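# Fold a sock's toe back onto its foot or heel

## Task

Flip the toe section of the sock back over so it rests on top of the foot part or the heel (dropping it into place is fine), then open the gripper and pull the arms away; the fold only counts if it stays put with no arm touching it.

## Robot and tools

ROBOT. Two six-joint arms, left_arm and right_arm, each ending in a two-finger parallel gripper with a wrist camera. Both bases sit near the scene origin: left_arm at about y = +0.279 m, right_arm at about y = -0.314 m. Joint ranges in rad: waist -2.618 to 3.054, shoulder 0 to 3.142, elbow 0 to 3.142, wrist pitch and wrist yaw -1.571 to 1.571, wrist roll -2.094 to 2.094. The elbows cannot fully straighten.

FRAMES. Scene frame: origin at table-top height, midway between the arms, a few cm behind the near table edge; +x points out across the table, +z up, and left_arm is on the +y side. The arm names do not refer to image sides. Each gripper has its own axes: the fingers extend along its +z and close along its y. The reported end_effector_position is the point between the finger pads, roughly 1 cm short of the tips.

execute_actions. Argument "actions" is a list holding at most one item; optional "pictures" (boolean) asks for camera images. An empty list sends nothing and just returns the state with pictures. An action item is {"rows": [...], "steps": n}: 1 to 15 rows, steps up to 15 (default 15), each step lasting 1/30 s; each row covers one step and the final row repeats if rows run out. An action needs at least 10 steps. A wait item is {"steps": n} with n up to 300, counted from the previous result, so the time you spend replying is included. A refused call moves nothing.

ROW LAYOUT (used by execute_actions rows and by move target). One flat list of 14 numbers, each in [-1, 1]: left_arm dx, dy, dz, rx, ry, rz, opening, then right_arm dx, dy, dz, rx, ry, rz, opening. Always give all 14, even if one arm is idle. dx..rz are an offset, not a pose: they express the target relative to that gripper's pose in the most recent result that reported it (before any such result, and for later calls in the same reply, relative to where the arm is when the action begins), measured along the gripper's own axes. Every row in an action is counted from that same reference, not from the row before. Scale: 1.0 equals 0.6 m of translation or 180 degrees of rotation; rx, ry, rz form a single rotation vector. Opening is absolute: +1 fully open (0.093 m gap), -1 closed. All zeros therefore pulls an arm back to its reference pose; it is not a pause. To keep an arm still, send the offset that returns it to where you want it in the first call of a reply and zeros later, with the right opening every time.

MOTION LIMITS. Each step the commanded pose is clipped to within 70 mm and 16 degrees of the measured pose; position wins over orientation when both cannot be met. Friction can leave a gripper up to about 31 mm off, so tiny commands may not move it. After an action the arm only continues to its last clipped pose, so check the reported pose and send the remainder. The final 10 steps of each action are held back and run while you compose the next reply; the simulation keeps running during replies.

move. "target": one 14-number row as above (offsets from the last reported pose). "speed": top path speed in m/s, 0.002 to 0.5, default 0.25; rotation is capped at twice that in rad/s. Grippers follow straight lines that finish together, lasting 0.5 to 10 s; longer paths are cut off at 10 s. The path ignores obstacles and the other arm, and grippers can lag, drift or overshoot the speed, mostly near full reach. Opening is applied at the start. Faster moves and targets set deeper past a contact push harder. The result adds a "move:" line giving the ending (done, off_target, moving, held, fault), any limits (paced = pose was clipped; held = some steps blocked, after which the arm may lurch fast), and each gripper's distance from its target.

wait. "seconds" from 0 to 10; sends nothing new.

zoom_image. "camera" one of cam_head_left, cam_head_right, cam_high, cam_low, cam_left_wrist, cam_right_wrist; "region" [x0, y0, x1, y1] in pixels of that 504x504 image, origin top-left, at most 504 by 504. Gives a closer look at the latest frame.

read_manual. Optional "section" ("licences"); returns licence text only, no motion.

finished_scene. "scene": the current scene number.

RESULTS. The state line gives each gripper's position (m) and quaternion wxyz in the scene frame; printed positions can be a little off at long reach. "pose unreachable" means the clearance check altered or blocked that arm's command; HELD flags steps where your row was partly or wholly not sent. "Hand target" appears only when no steps are pending. grip_measured uses the opening scale: pads meet near -0.94, each mm of held width adds about 0.0208, with a fixed per-gripper error up to 0.02; to keep a grip, keep sending the same closing number. Joint positions end with the finger gap in metres. Joint torques are noisy and offset. FAULT lines report arm stops; MOTOR HOT warns from 75 °C, 90 °C stops the arm for 10 s, and 100 °C makes it go limp and fall, so avoid long heavy holds.

AVOID. The bar and plate under and behind the bases stand up to about 3 cm above the table with no warning on contact. Do not let the arms collide or press each other. Avoid dropping, slipping, slamming, striking hard or pushing hard on the sock or table. Move smoothly and economically.

Each tool is called after "Request:" in YAML: its name, and indented under it one key for each argument.

## Session

Request:
execute_actions:
  actions: []

Scene clock: 0.00 s of 5100.00 s.
left_arm: end_effector_position=(+0.3697, +0.2885, +0.3935) grip_measured=+0.982 end_effector_quat_wxyz=(+0.707, -0.008, +0.707, -0.007) | right_arm: end_effector_position=(+0.3687, -0.3109, +0.4037) grip_measured=+0.990 end_effector_quat_wxyz=(+0.710, -0.003, +0.704, +0.010)
Joint positions: left_arm=[ 0.015  1.044  1.058 -0.013  0.002 -0.002  0.092] | right_arm=[-0.001  1.056  1.062 -0.014 -0.009  0.006  0.093]
Joint velocities: left_arm=[-0.012 -0.002 -0.002  0.007 -0.051  0.037  0.   ] | right_arm=[ 0.007  0.007 -0.002 -0.022 -0.037 -0.022 -0.   ]
Joint torques (N m, as the arm reports them, + toward a larger angle): no reading
Motor temperatures (°C, as the motors report them): left_arm=[25 26 24 25 24 23] | right_arm=[26 24 27 25 27 24]
Hand target (left_arm): +0.370, +0.288, +0.393; +0.707, -0.008, +0.707, -0.007
Hand target (right_arm): +0.369, -0.311, +0.404; +0.710, -0.003, +0.704, +0.010

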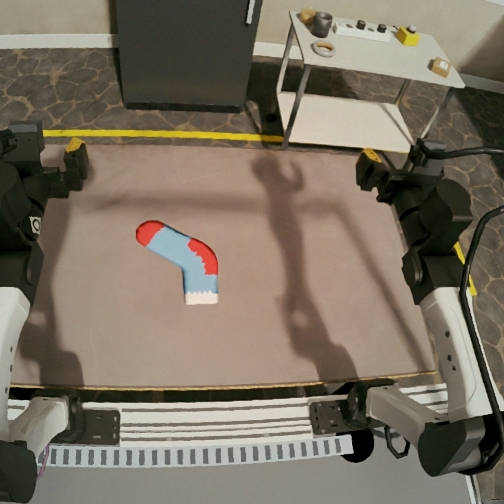

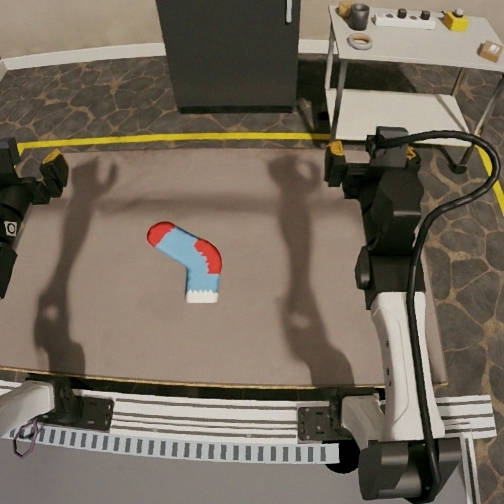

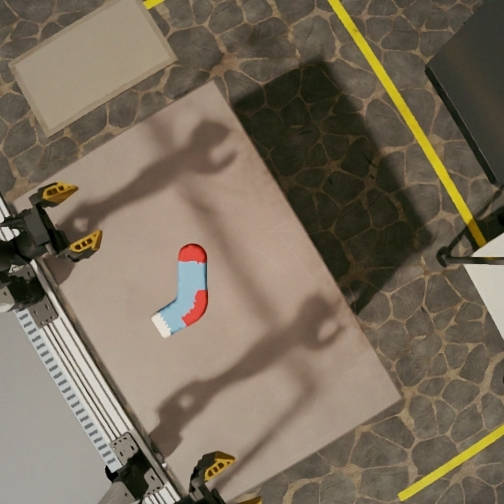

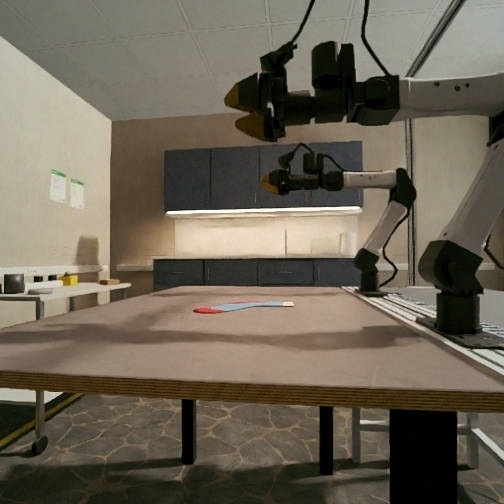

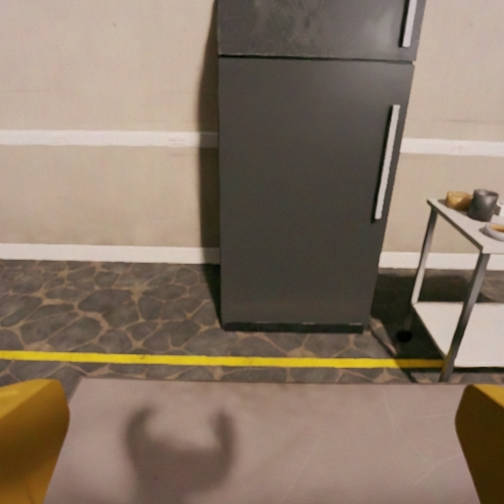

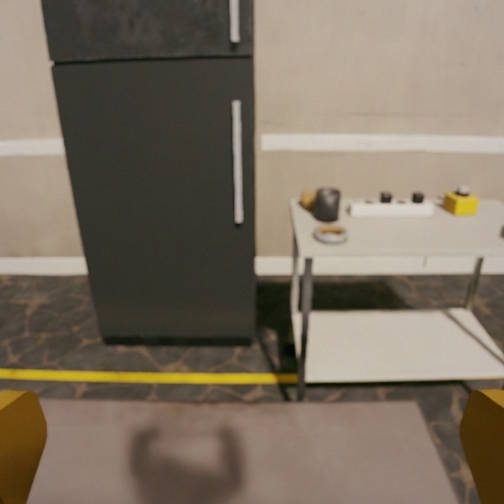

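Request:
zoom_image:
  camera: "cam_high"
  region: [130, 230, 250, 350]

Request:
zoom_image:
  camera: "cam_head_left"
  region: [120, 200, 240, 320]

Request:
zoom_image:
  camera: "cam_low"
  region: [180, 270, 310, 340]

Region (130, 230, 250, 350) of cam_high's 504x504 image, scaled by 4.200, with more detail than that image has.

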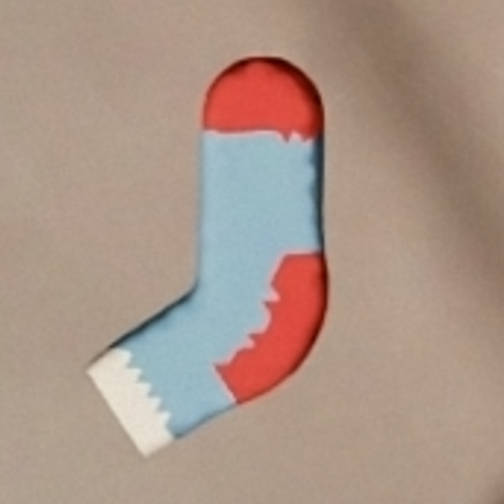

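Region (120, 200, 240, 320) of cam_head_left's 504x504 image, scaled by 4.200, with more detail than that image has.

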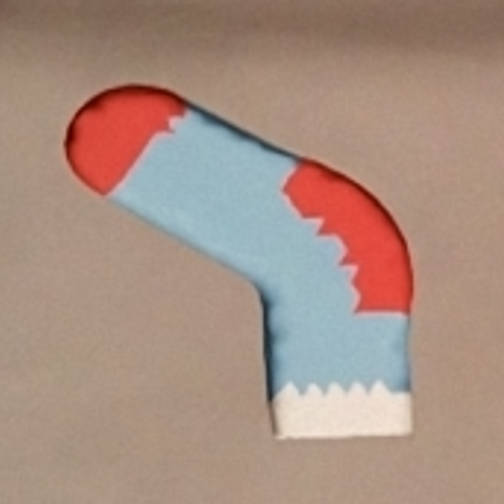

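Region (180, 270, 310, 340) of cam_low's 504x504 image, scaled by 3.877, with more detail than that image has; it fills the top 271 rows of this view, and the rest is white.

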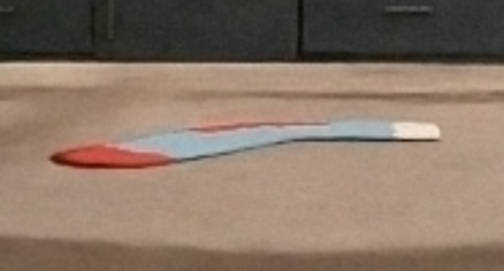

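Request:
move:
  target: [0.439, -0.2308, 0.1505, 0.1522, 0.3520, 0.0970, 0.3, 0, 0, 0, 0, 0, 0, 1]
  speed: 0.3

Scene clock: 8.23 s of 5100.00 s.
left_arm: end_effector_position=(+0.4599, +0.1517, +0.1285) grip_measured=+0.303 end_effector_quat_wxyz=(+0.210, +0.246, +0.944, -0.064) | right_arm: end_effector_position=(+0.3687, -0.3109, +0.4037) grip_measured=+0.990 end_effector_quat_wxyz=(+0.710, -0.003, +0.704, +0.010)
Joint positions: left_arm=[-0.223  2.008  1.791 -0.936  0.116  0.256  0.06 ] | right_arm=[-0.001  1.056  1.062 -0.014 -0.009  0.006  0.093]
Joint velocities: left_arm=[ 0.012  0.002 -0.002 -0.051 -0.066  0.037  0.   ] | right_arm=[-0.007 -0.017 -0.007  0.022  0.007 -0.007 -0.   ]
Joint torques (N m, as the arm reports them, + toward a larger angle): left_arm=[ -0.96 -12.27   9.92   0.86   0.18   0.03] | right_arm=[ 0.13 -2.8   9.16  1.84 -0.05  0.15]
Motor temperatures (°C, as the motors report them): left_arm=[25 26 26 28 24 23] | right_arm=[26 25 29 29 27 24]
Hand target (left_arm): +0.461, +0.146, +0.134; +0.212, +0.254, +0.941, -0.068
Hand target (right_arm): +0.369, -0.311, +0.404; +0.710, -0.003, +0.704, +0.010
Off the commanded pose (left_arm): 0.008 m, 1 deg.
Off the commanded pose (right_arm): 0.000 m, 0 deg.
Kept back: nothing.
After step 90, 2.57 s passed at rest.
move: done
camera_calibration (this result's frames):
cam_left_wrist: T_world_to_cam=[[-0.475034, -0.87993, 0.00810954, 0.352355], [-0.879842, 0.475102, 0.012519, 0.369583], [-0.0148687, -0.00118814, -0.999889, 0.220769], [0, 0, 0, 1]] pos_world=[0.495838, 0.13472, 0.21326]

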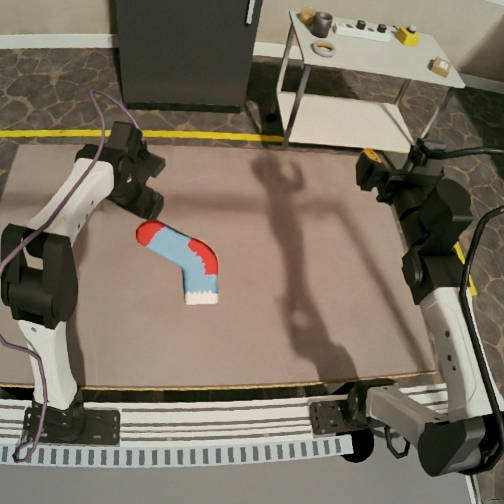

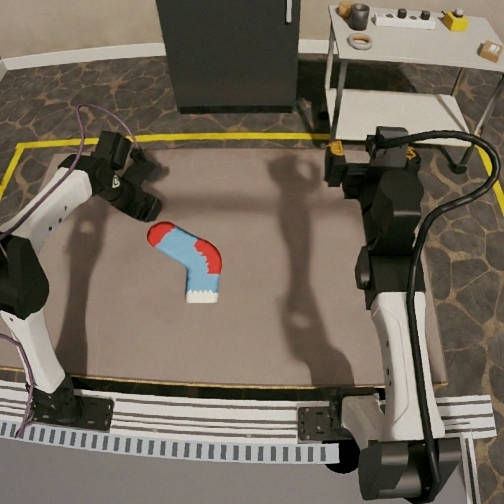

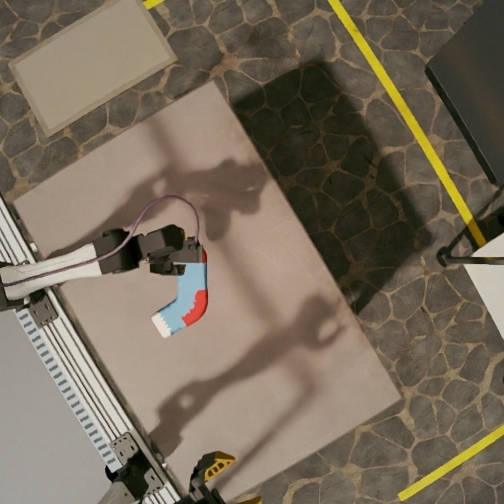

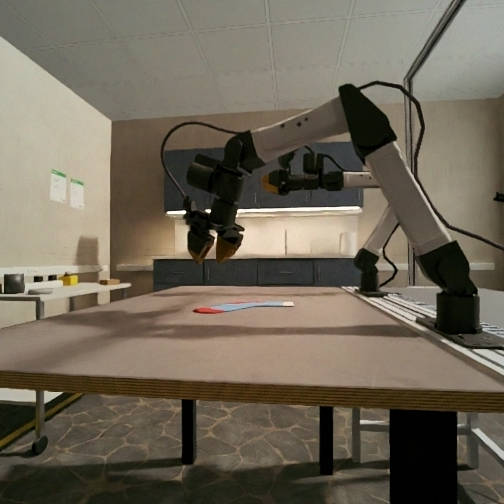

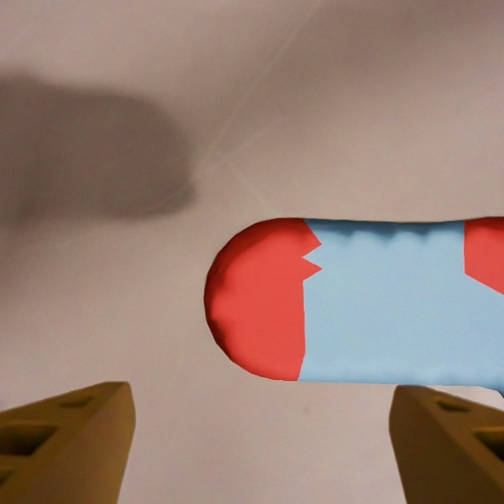

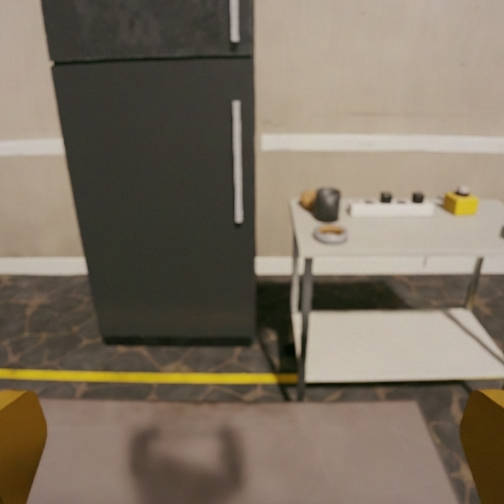

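Request:
move:
  target: [0.03645, 0.01843, 0.1271, 0, 0, 0, 0.3, 0, 0, 0, 0, 0, 0, 1]
  speed: 0.15

Scene clock: 11.43 s of 5100.00 s.
left_arm: end_effector_position=(+0.4772, +0.1525, +0.0558) grip_measured=+0.303 end_effector_quat_wxyz=(+0.210, +0.245, +0.944, -0.062) | right_arm: end_effector_position=(+0.3687, -0.3109, +0.4037) grip_measured=+0.990 end_effector_quat_wxyz=(+0.710, -0.003, +0.704, +0.010)
Joint positions: left_arm=[-0.21   2.102  1.641 -0.692  0.117  0.266  0.06 ] | right_arm=[-0.001  1.056  1.062 -0.014 -0.009  0.006  0.093]
Joint velocities: left_arm=[ 0.017  0.002 -0.007  0.022  0.022 -0.051 -0.001] | right_arm=[-0.007  0.002 -0.002  0.007 -0.022  0.022 -0.001]
Joint torques (N m, as the arm reports them, + toward a larger angle): left_arm=[  0.31 -13.54   6.11   1.06   0.16   0.02] | right_arm=[ 0.21 -2.72  9.2   1.84 -0.04  0.1 ]
Motor temperatures (°C, as the motors report them): left_arm=[25 28 27 28 24 23] | right_arm=[26 25 30 30 27 24]
Hand target (left_arm): +0.477, +0.154, +0.050; +0.209, +0.246, +0.944, -0.064
Hand target (right_arm): +0.369, -0.311, +0.404; +0.710, -0.003, +0.704, +0.010
Off the commanded pose (left_arm): 0.006 m, 0 deg.
Off the commanded pose (right_arm): 0.000 m, 0 deg.
Kept back: nothing.
move: done
camera_calibration (this result's frames):
cam_left_wrist: T_world_to_cam=[[-0.47199, -0.881594, 0.00421267, 0.360878], [-0.881514, 0.472005, 0.0120619, 0.386567], [-0.0126221, 0.00197957, -0.999918, 0.146722], [0, 0, 0, 1]] pos_world=[0.512946, 0.135396, 0.140527]

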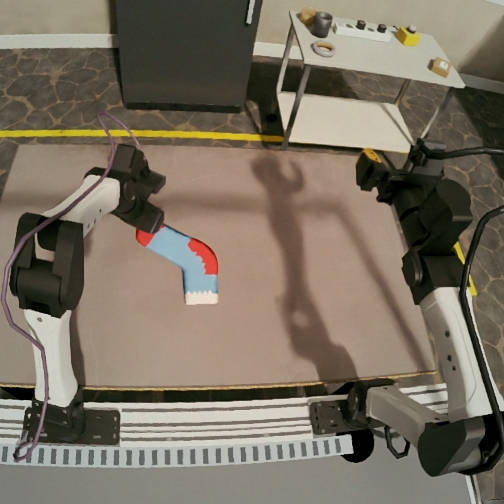

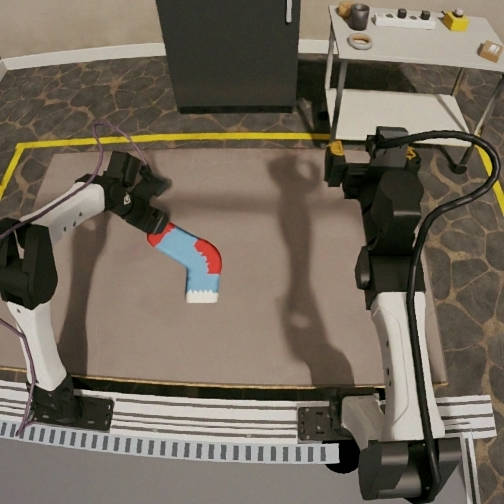

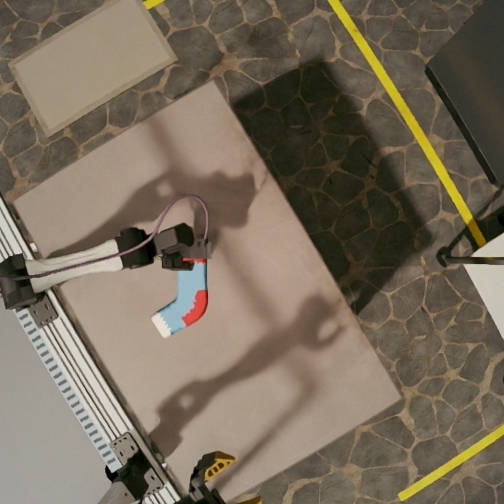

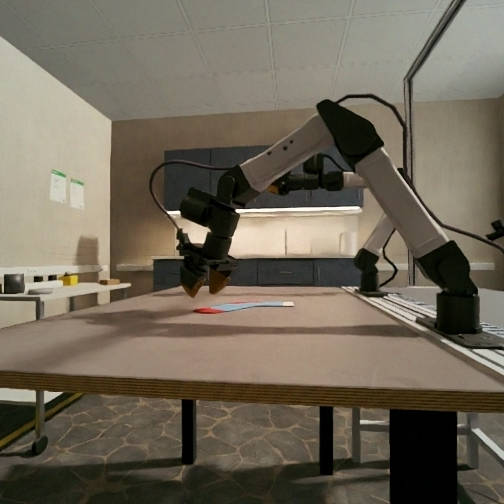

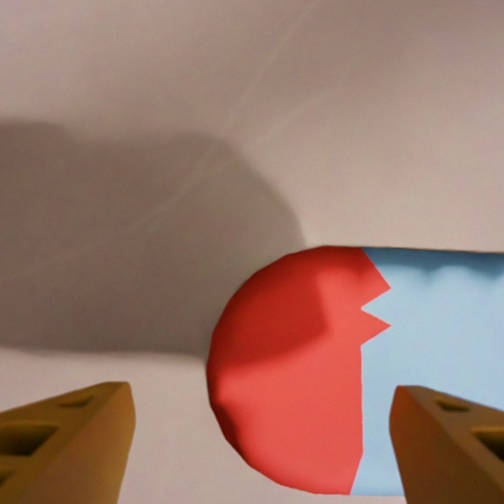

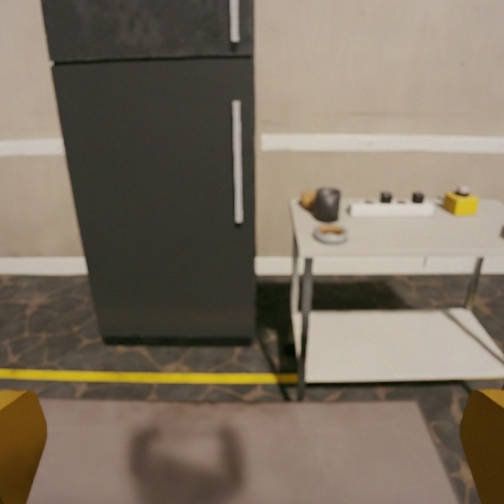

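Request:
move:
  target: [0.0314, 0.0013, 0.0662, 0, 0, 0, 0.3, 0, 0, 0, 0, 0, 0, 1]
  speed: 0.05

Scene clock: 14.23 s of 5100.00 s.
left_arm: end_effector_position=(+0.4811, +0.1510, +0.0239) grip_measured=+0.303 end_effector_quat_wxyz=(+0.219, +0.245, +0.943, -0.062) | right_arm: end_effector_position=(+0.3687, -0.3109, +0.4037) grip_measured=+0.990 end_effector_quat_wxyz=(+0.710, -0.003, +0.704, +0.010)
Joint positions: left_arm=[-0.21   2.14   1.562 -0.558  0.117  0.266  0.06 ] | right_arm=[-0.001  1.056  1.062 -0.014 -0.009  0.006  0.093]
Joint velocities: left_arm=[-0.002  0.002 -0.012 -0.007 -0.007 -0.081 -0.   ] | right_arm=[-0.012 -0.012  0.007 -0.007 -0.007 -0.037  0.   ]
Joint torques (N m, as the arm reports them, + toward a larger angle): left_arm=[  0.12 -12.83   5.55   1.11   0.1   -0.02] | right_arm=[ 0.2  -2.77  9.24  1.84 -0.04  0.11]
Motor temperatures (°C, as the motors report them): left_arm=[25 29 27 28 24 23] | right_arm=[26 25 30 30 27 24]
Hand target (left_arm): +0.478, +0.153, +0.012; +0.210, +0.245, +0.945, -0.062
Hand target (right_arm): +0.369, -0.311, +0.404; +0.710, -0.003, +0.704, +0.010
Off the commanded pose (left_arm): 0.013 m, 1 deg.
Off the commanded pose (right_arm): 0.000 m, 0 deg.
Kept back: nothing.
move: off_target (left_arm)
camera_calibration (this result's frames):
cam_left_wrist: T_world_to_cam=[[-0.471732, -0.881742, -0.000279846, 0.361525], [-0.881734, 0.471729, -0.00410691, 0.391647], [0.00375325, -0.00169061, -0.999992, 0.107556], [0, 0, 0, 1]] pos_world=[0.515468, 0.134202, 0.109265]

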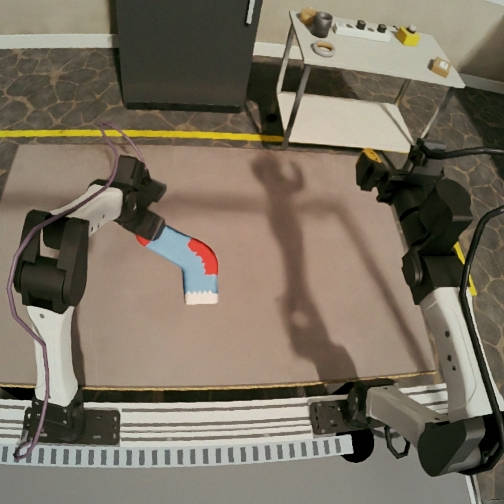

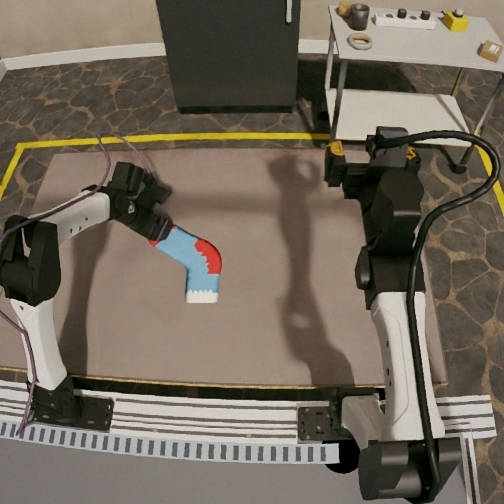

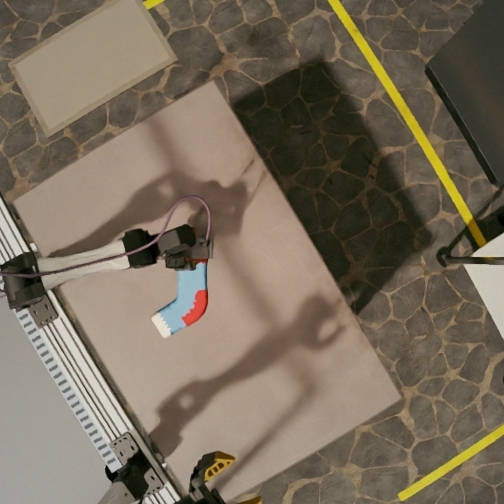

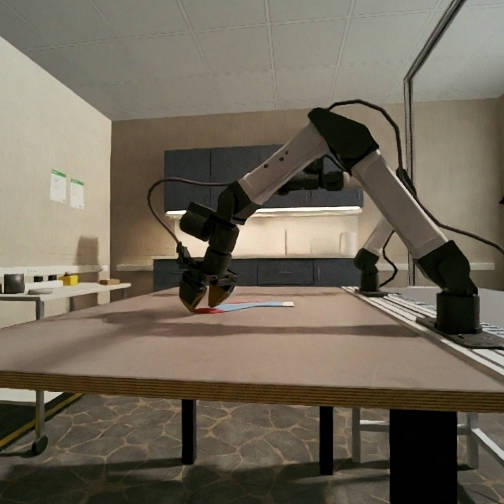

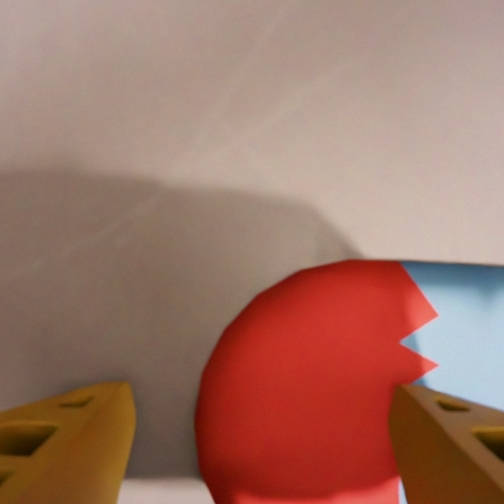

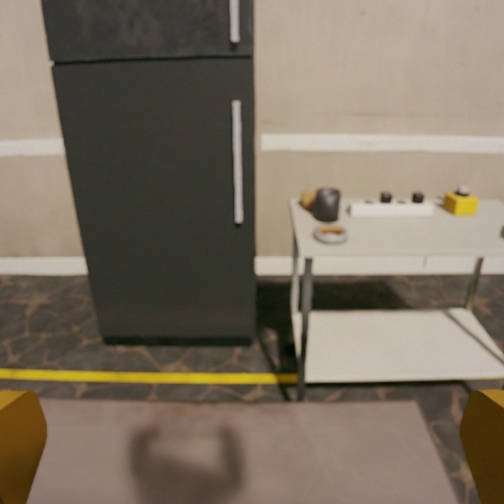

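Request:
zoom_image:
  camera: "cam_low"
  region: [160, 260, 280, 330]

Region (160, 260, 280, 330) of cam_low's 504x504 image, scaled by 4.200, with more detail than that image has; it fills the top 294 rows of this view, and the rest is white.

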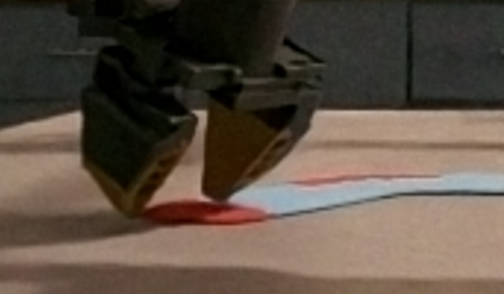

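Request:
move:
  target: [0.0196, 0.0002, 0.0239, 0, 0, 0, 0.3, 0, 0, 0, 0, 0, 0, 1]
  speed: 0.03

Request:
zoom_image:
  camera: "cam_low"
  region: [160, 260, 280, 330]

Scene clock: 16.53 s of 5100.00 s.
left_arm: end_effector_position=(+0.4863, +0.1488, +0.0217) grip_measured=+0.302 end_effector_quat_wxyz=(+0.236, +0.245, +0.938, -0.064) | right_arm: end_effector_position=(+0.3687, -0.3109, +0.4037) grip_measured=+0.990 end_effector_quat_wxyz=(+0.710, -0.003, +0.704, +0.010)
Joint positions: left_arm=[-0.21   2.14   1.536 -0.496  0.123  0.266  0.06 ] | right_arm=[-0.001  1.056  1.062 -0.014 -0.009  0.006  0.093]
Joint velocities: left_arm=[-0.017  0.017  0.002  0.037  0.037  0.007 -0.   ] | right_arm=[-0.012 -0.002 -0.007 -0.022  0.022  0.11  -0.001]
Joint torques (N m, as the arm reports them, + toward a larger angle): left_arm=[  0.18 -13.06   4.49   1.09   0.02  -0.01] | right_arm=[ 0.24 -2.8   9.24  1.86 -0.03  0.1 ]
Motor temperatures (°C, as the motors report them): left_arm=[25 29 27 28 24 23] | right_arm=[26 25 31 31 27 24]
Hand target (left_arm): +0.477, +0.153, +0.006; +0.218, +0.245, +0.943, -0.062
Hand target (right_arm): +0.369, -0.311, +0.404; +0.710, -0.003, +0.704, +0.010
Off the commanded pose (left_arm): 0.019 m, 2 deg.
Off the commanded pose (right_arm): 0.000 m, 0 deg.
Kept back: nothing.
move: off_target (left_arm)
camera_calibration (this result's frames):
cam_left_wrist: T_world_to_cam=[[-0.473244, -0.880917, -0.00496655, 0.362753], [-0.880127, 0.473045, -0.0400586, 0.397028], [0.0376378, -0.0145863, -0.999185, 0.0908274], [0, 0, 0, 1]] pos_world=[0.517687, 0.133068, 0.108459]

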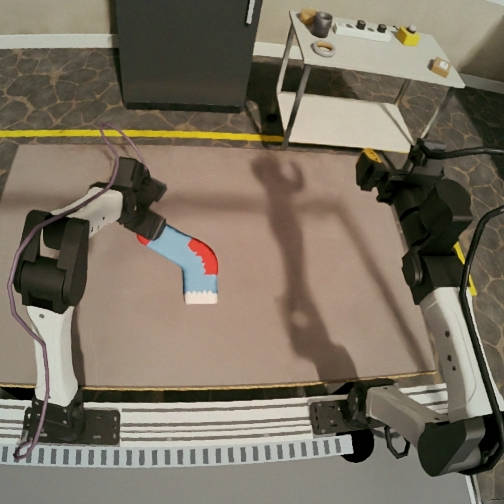

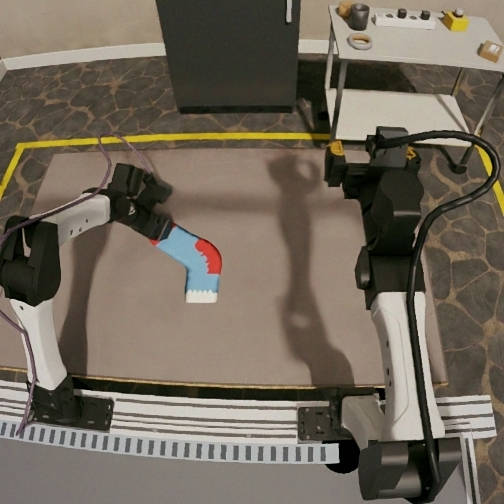

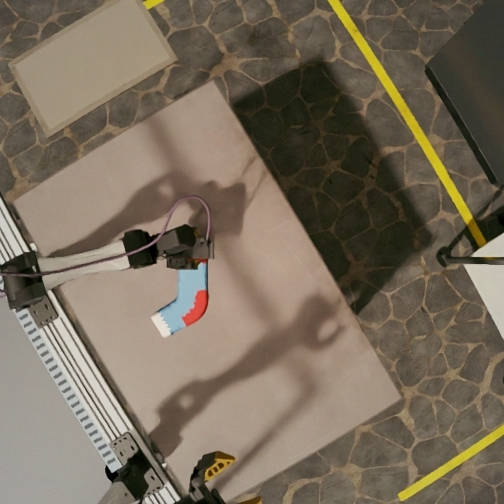

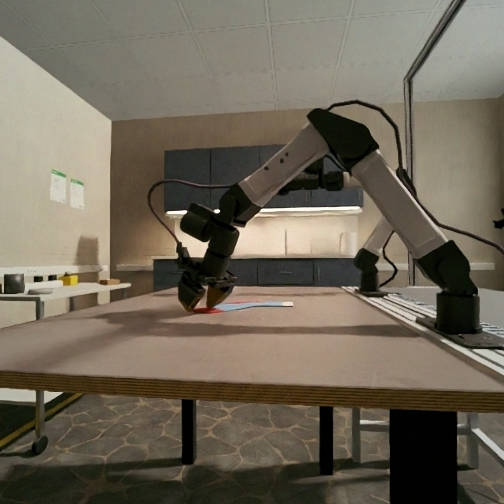

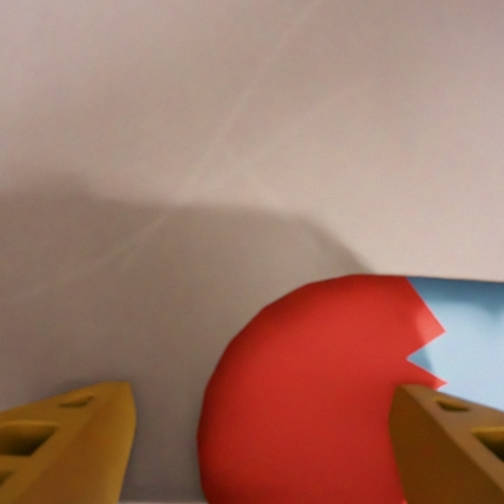

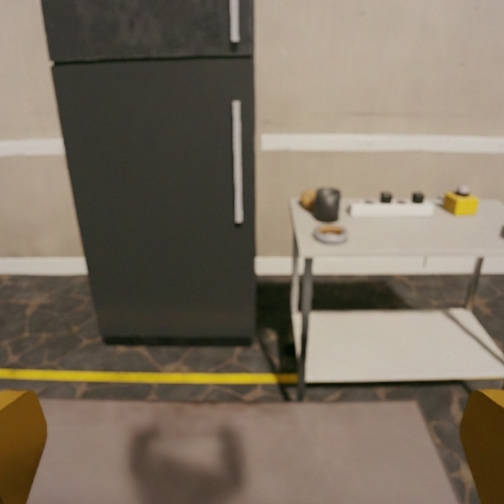

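Region (160, 260, 280, 330) of cam_low's 504x504 image, scaled by 4.200, with more detail than that image has; it fills the top 294 rows of this view, and the rest is white.

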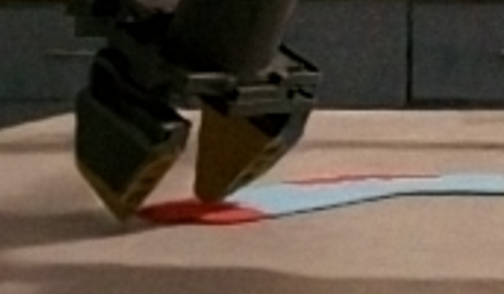

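Request:
move:
  target: [0.0247, 0, 0.0083, 0, 0.0194, 0, 0.3, 0, 0, 0, 0, 0, 0, 1]
  speed: 0.03

Request:
zoom_image:
  camera: "cam_low"
  region: [160, 260, 280, 330]

Scene clock: 18.73 s of 5100.00 s.
left_arm: end_effector_position=(+0.4856, +0.1489, +0.0214) grip_measured=+0.302 end_effector_quat_wxyz=(+0.235, +0.245, +0.938, -0.064) | right_arm: end_effector_position=(+0.3687, -0.3109, +0.4037) grip_measured=+0.990 end_effector_quat_wxyz=(+0.710, -0.003, +0.704, +0.010)
Joint positions: left_arm=[-0.21   2.14   1.536 -0.499  0.123  0.266  0.06 ] | right_arm=[-0.001  1.056  1.062 -0.014 -0.009  0.006  0.093]
Joint velocities: left_arm=[-0.027 -0.007  0.002 -0.022 -0.066 -0.022 -0.   ] | right_arm=[-0.002 -0.012 -0.002 -0.007 -0.022 -0.037 -0.001]
Joint torques (N m, as the arm reports them, + toward a larger angle): left_arm=[  0.01 -12.69   7.63   0.63  -0.07   0.04] | right_arm=[ 0.23 -2.74  9.37  1.84 -0.07  0.1 ]
Motor temperatures (°C, as the motors report them): left_arm=[25 30 27 28 24 23] | right_arm=[26 25 31 31 27 24]
Hand target (left_arm): +0.477, +0.154, +0.011; +0.208, +0.247, +0.945, -0.056
Hand target (right_arm): +0.369, -0.311, +0.404; +0.710, -0.003, +0.704, +0.010
Off the commanded pose (left_arm): 0.015 m, 3 deg.
Off the commanded pose (right_arm): 0.000 m, 0 deg.
Kept back: nothing.
move: off_target (left_arm)
camera_calibration (this result's frames):
cam_left_wrist: T_world_to_cam=[[-0.473455, -0.880809, -0.00392132, 0.362583], [-0.880124, 0.473254, -0.0375843, 0.396359], [0.0349604, -0.0143432, -0.999286, 0.091743], [0, 0, 0, 1]] pos_world=[0.517304, 0.133104, 0.107996]

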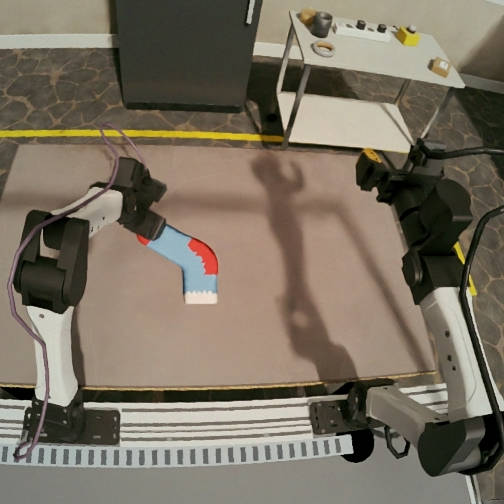

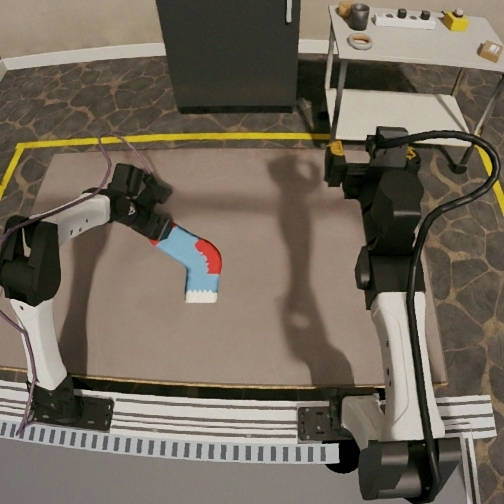

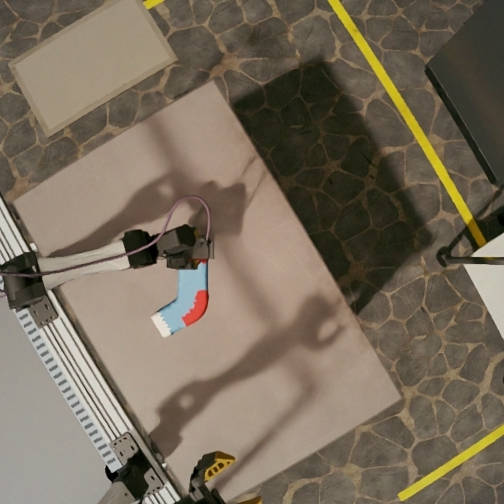

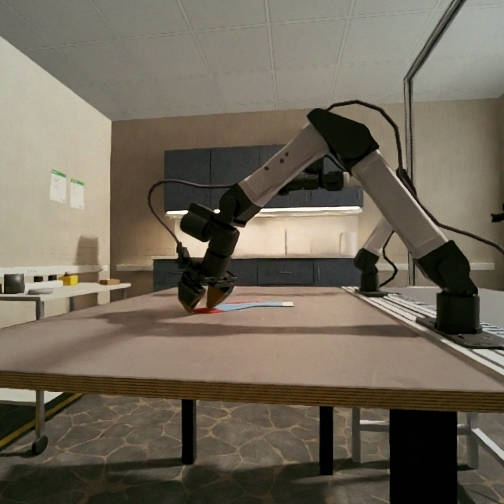

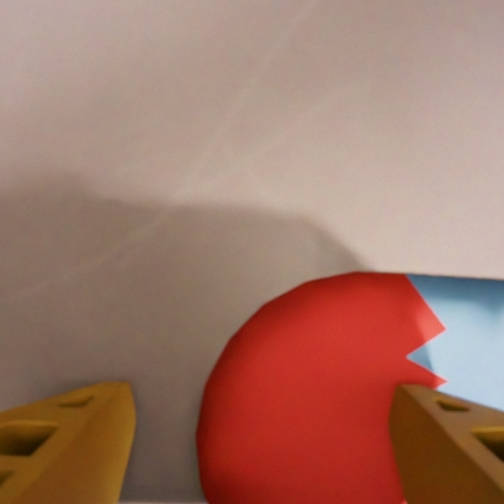

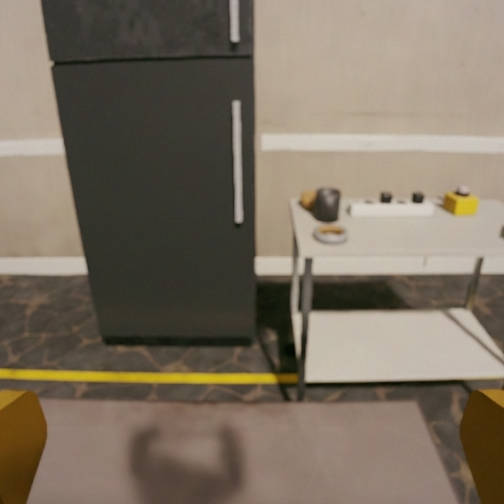

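Region (160, 260, 280, 330) of cam_low's 504x504 image, scaled by 4.200, with more detail than that image has; it fills the top 294 rows of this view, and the rest is white.

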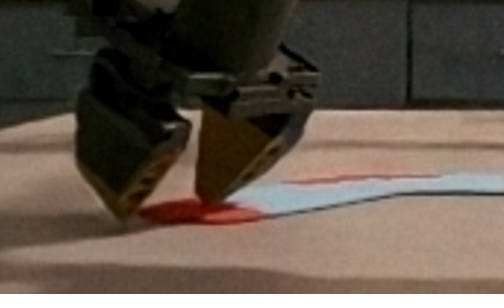

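Request:
move:
  target: [0.0247, 0, 0.02, 0, 0.0194, 0, -1, 0, 0, 0, 0, 0, 0, 1]
  speed: 0.03

Request:
zoom_image:
  camera: "cam_low"
  region: [160, 260, 280, 330]

Scene clock: 20.87 s of 5100.00 s.
left_arm: end_effector_position=(+0.4864, +0.1479, +0.0220) grip_measured=-1.000 end_effector_quat_wxyz=(+0.237, +0.246, +0.938, -0.066) | right_arm: end_effector_position=(+0.3687, -0.3109, +0.4037) grip_measured=+0.990 end_effector_quat_wxyz=(+0.710, -0.003, +0.704, +0.010)
Joint positions: left_arm=[-0.21   2.14   1.536 -0.494  0.128  0.266  0.   ] | right_arm=[-0.001  1.056  1.062 -0.014 -0.009  0.006  0.093]
Joint velocities: left_arm=[ 0.002 -0.002 -0.017  0.007  0.051 -0.11   0.   ] | right_arm=[-0.012  0.007 -0.007  0.095  0.007 -0.051 -0.   ]
Joint torques (N m, as the arm reports them, + toward a larger angle): left_arm=[ -0.14 -11.05   7.96   0.7   -0.12   0.02] | right_arm=[ 0.17 -2.91  9.31  1.83 -0.02  0.1 ]
Motor temperatures (°C, as the motors report them): left_arm=[25 31 27 28 24 23] | right_arm=[26 25 31 32 27 24]
Hand target (left_arm): +0.479, +0.153, +0.004; +0.207, +0.247, +0.945, -0.056
Hand target (right_arm): +0.369, -0.311, +0.404; +0.710, -0.003, +0.704, +0.010
Off the commanded pose (left_arm): 0.020 m, 4 deg.
Off the commanded pose (right_arm): 0.000 m, 0 deg.
Kept back: nothing.
move: off_target (left_arm)
camera_calibration (this result's frames):
cam_left_wrist: T_world_to_cam=[[-0.475204, -0.879875, -0.00124788, 0.362766], [-0.879031, 0.47481, -0.0431273, 0.396848], [0.0385391, -0.0193974, -0.999069, 0.0913089], [0, 0, 0, 1]] pos_world=[0.51771, 0.132533, 0.108792]

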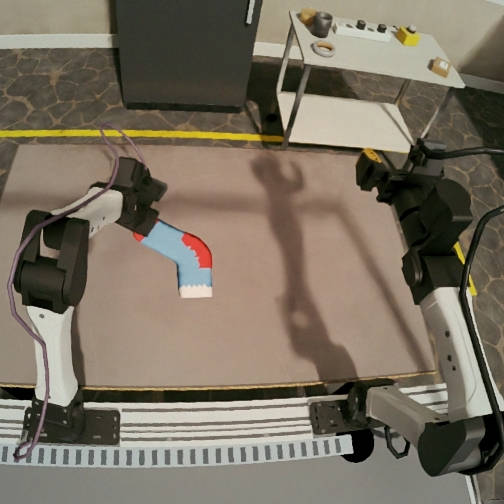

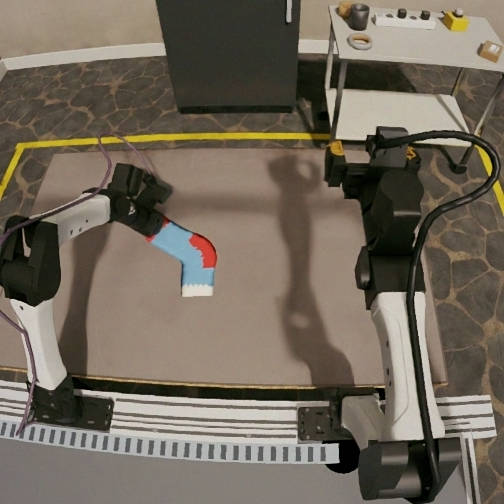

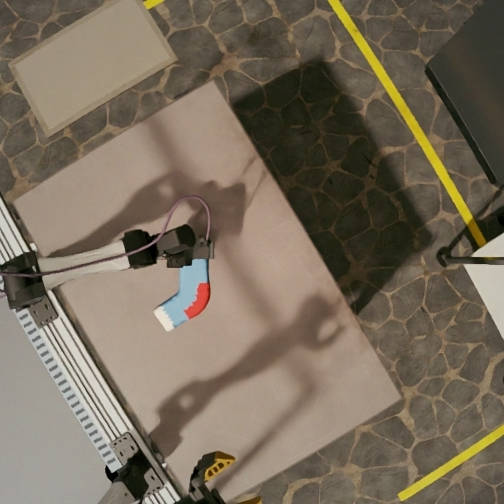

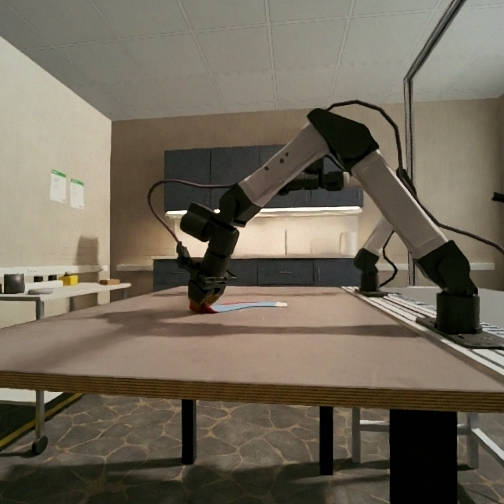

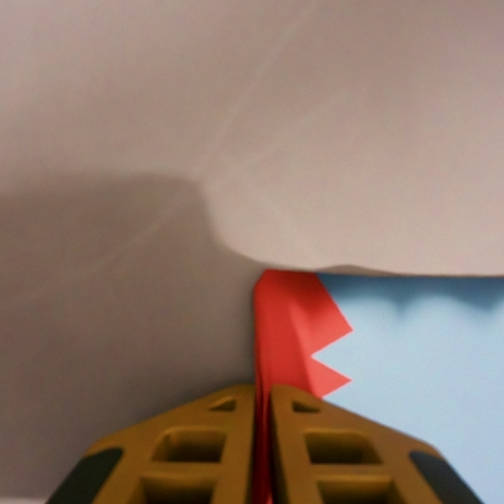

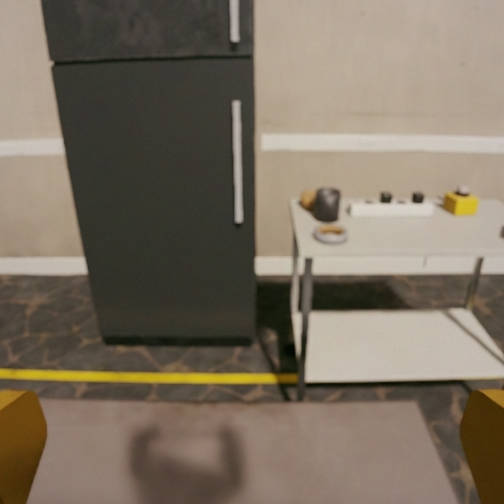

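Region (160, 260, 280, 330) of cam_low's 504x504 image, scaled by 4.200, with more detail than that image has; it fills the top 294 rows of this view, and the rest is white.

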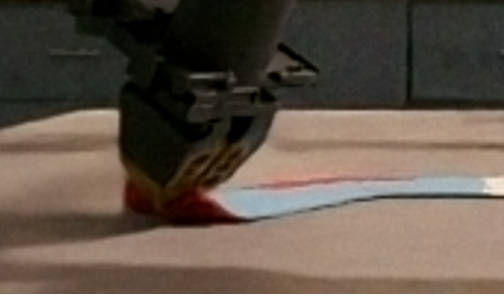

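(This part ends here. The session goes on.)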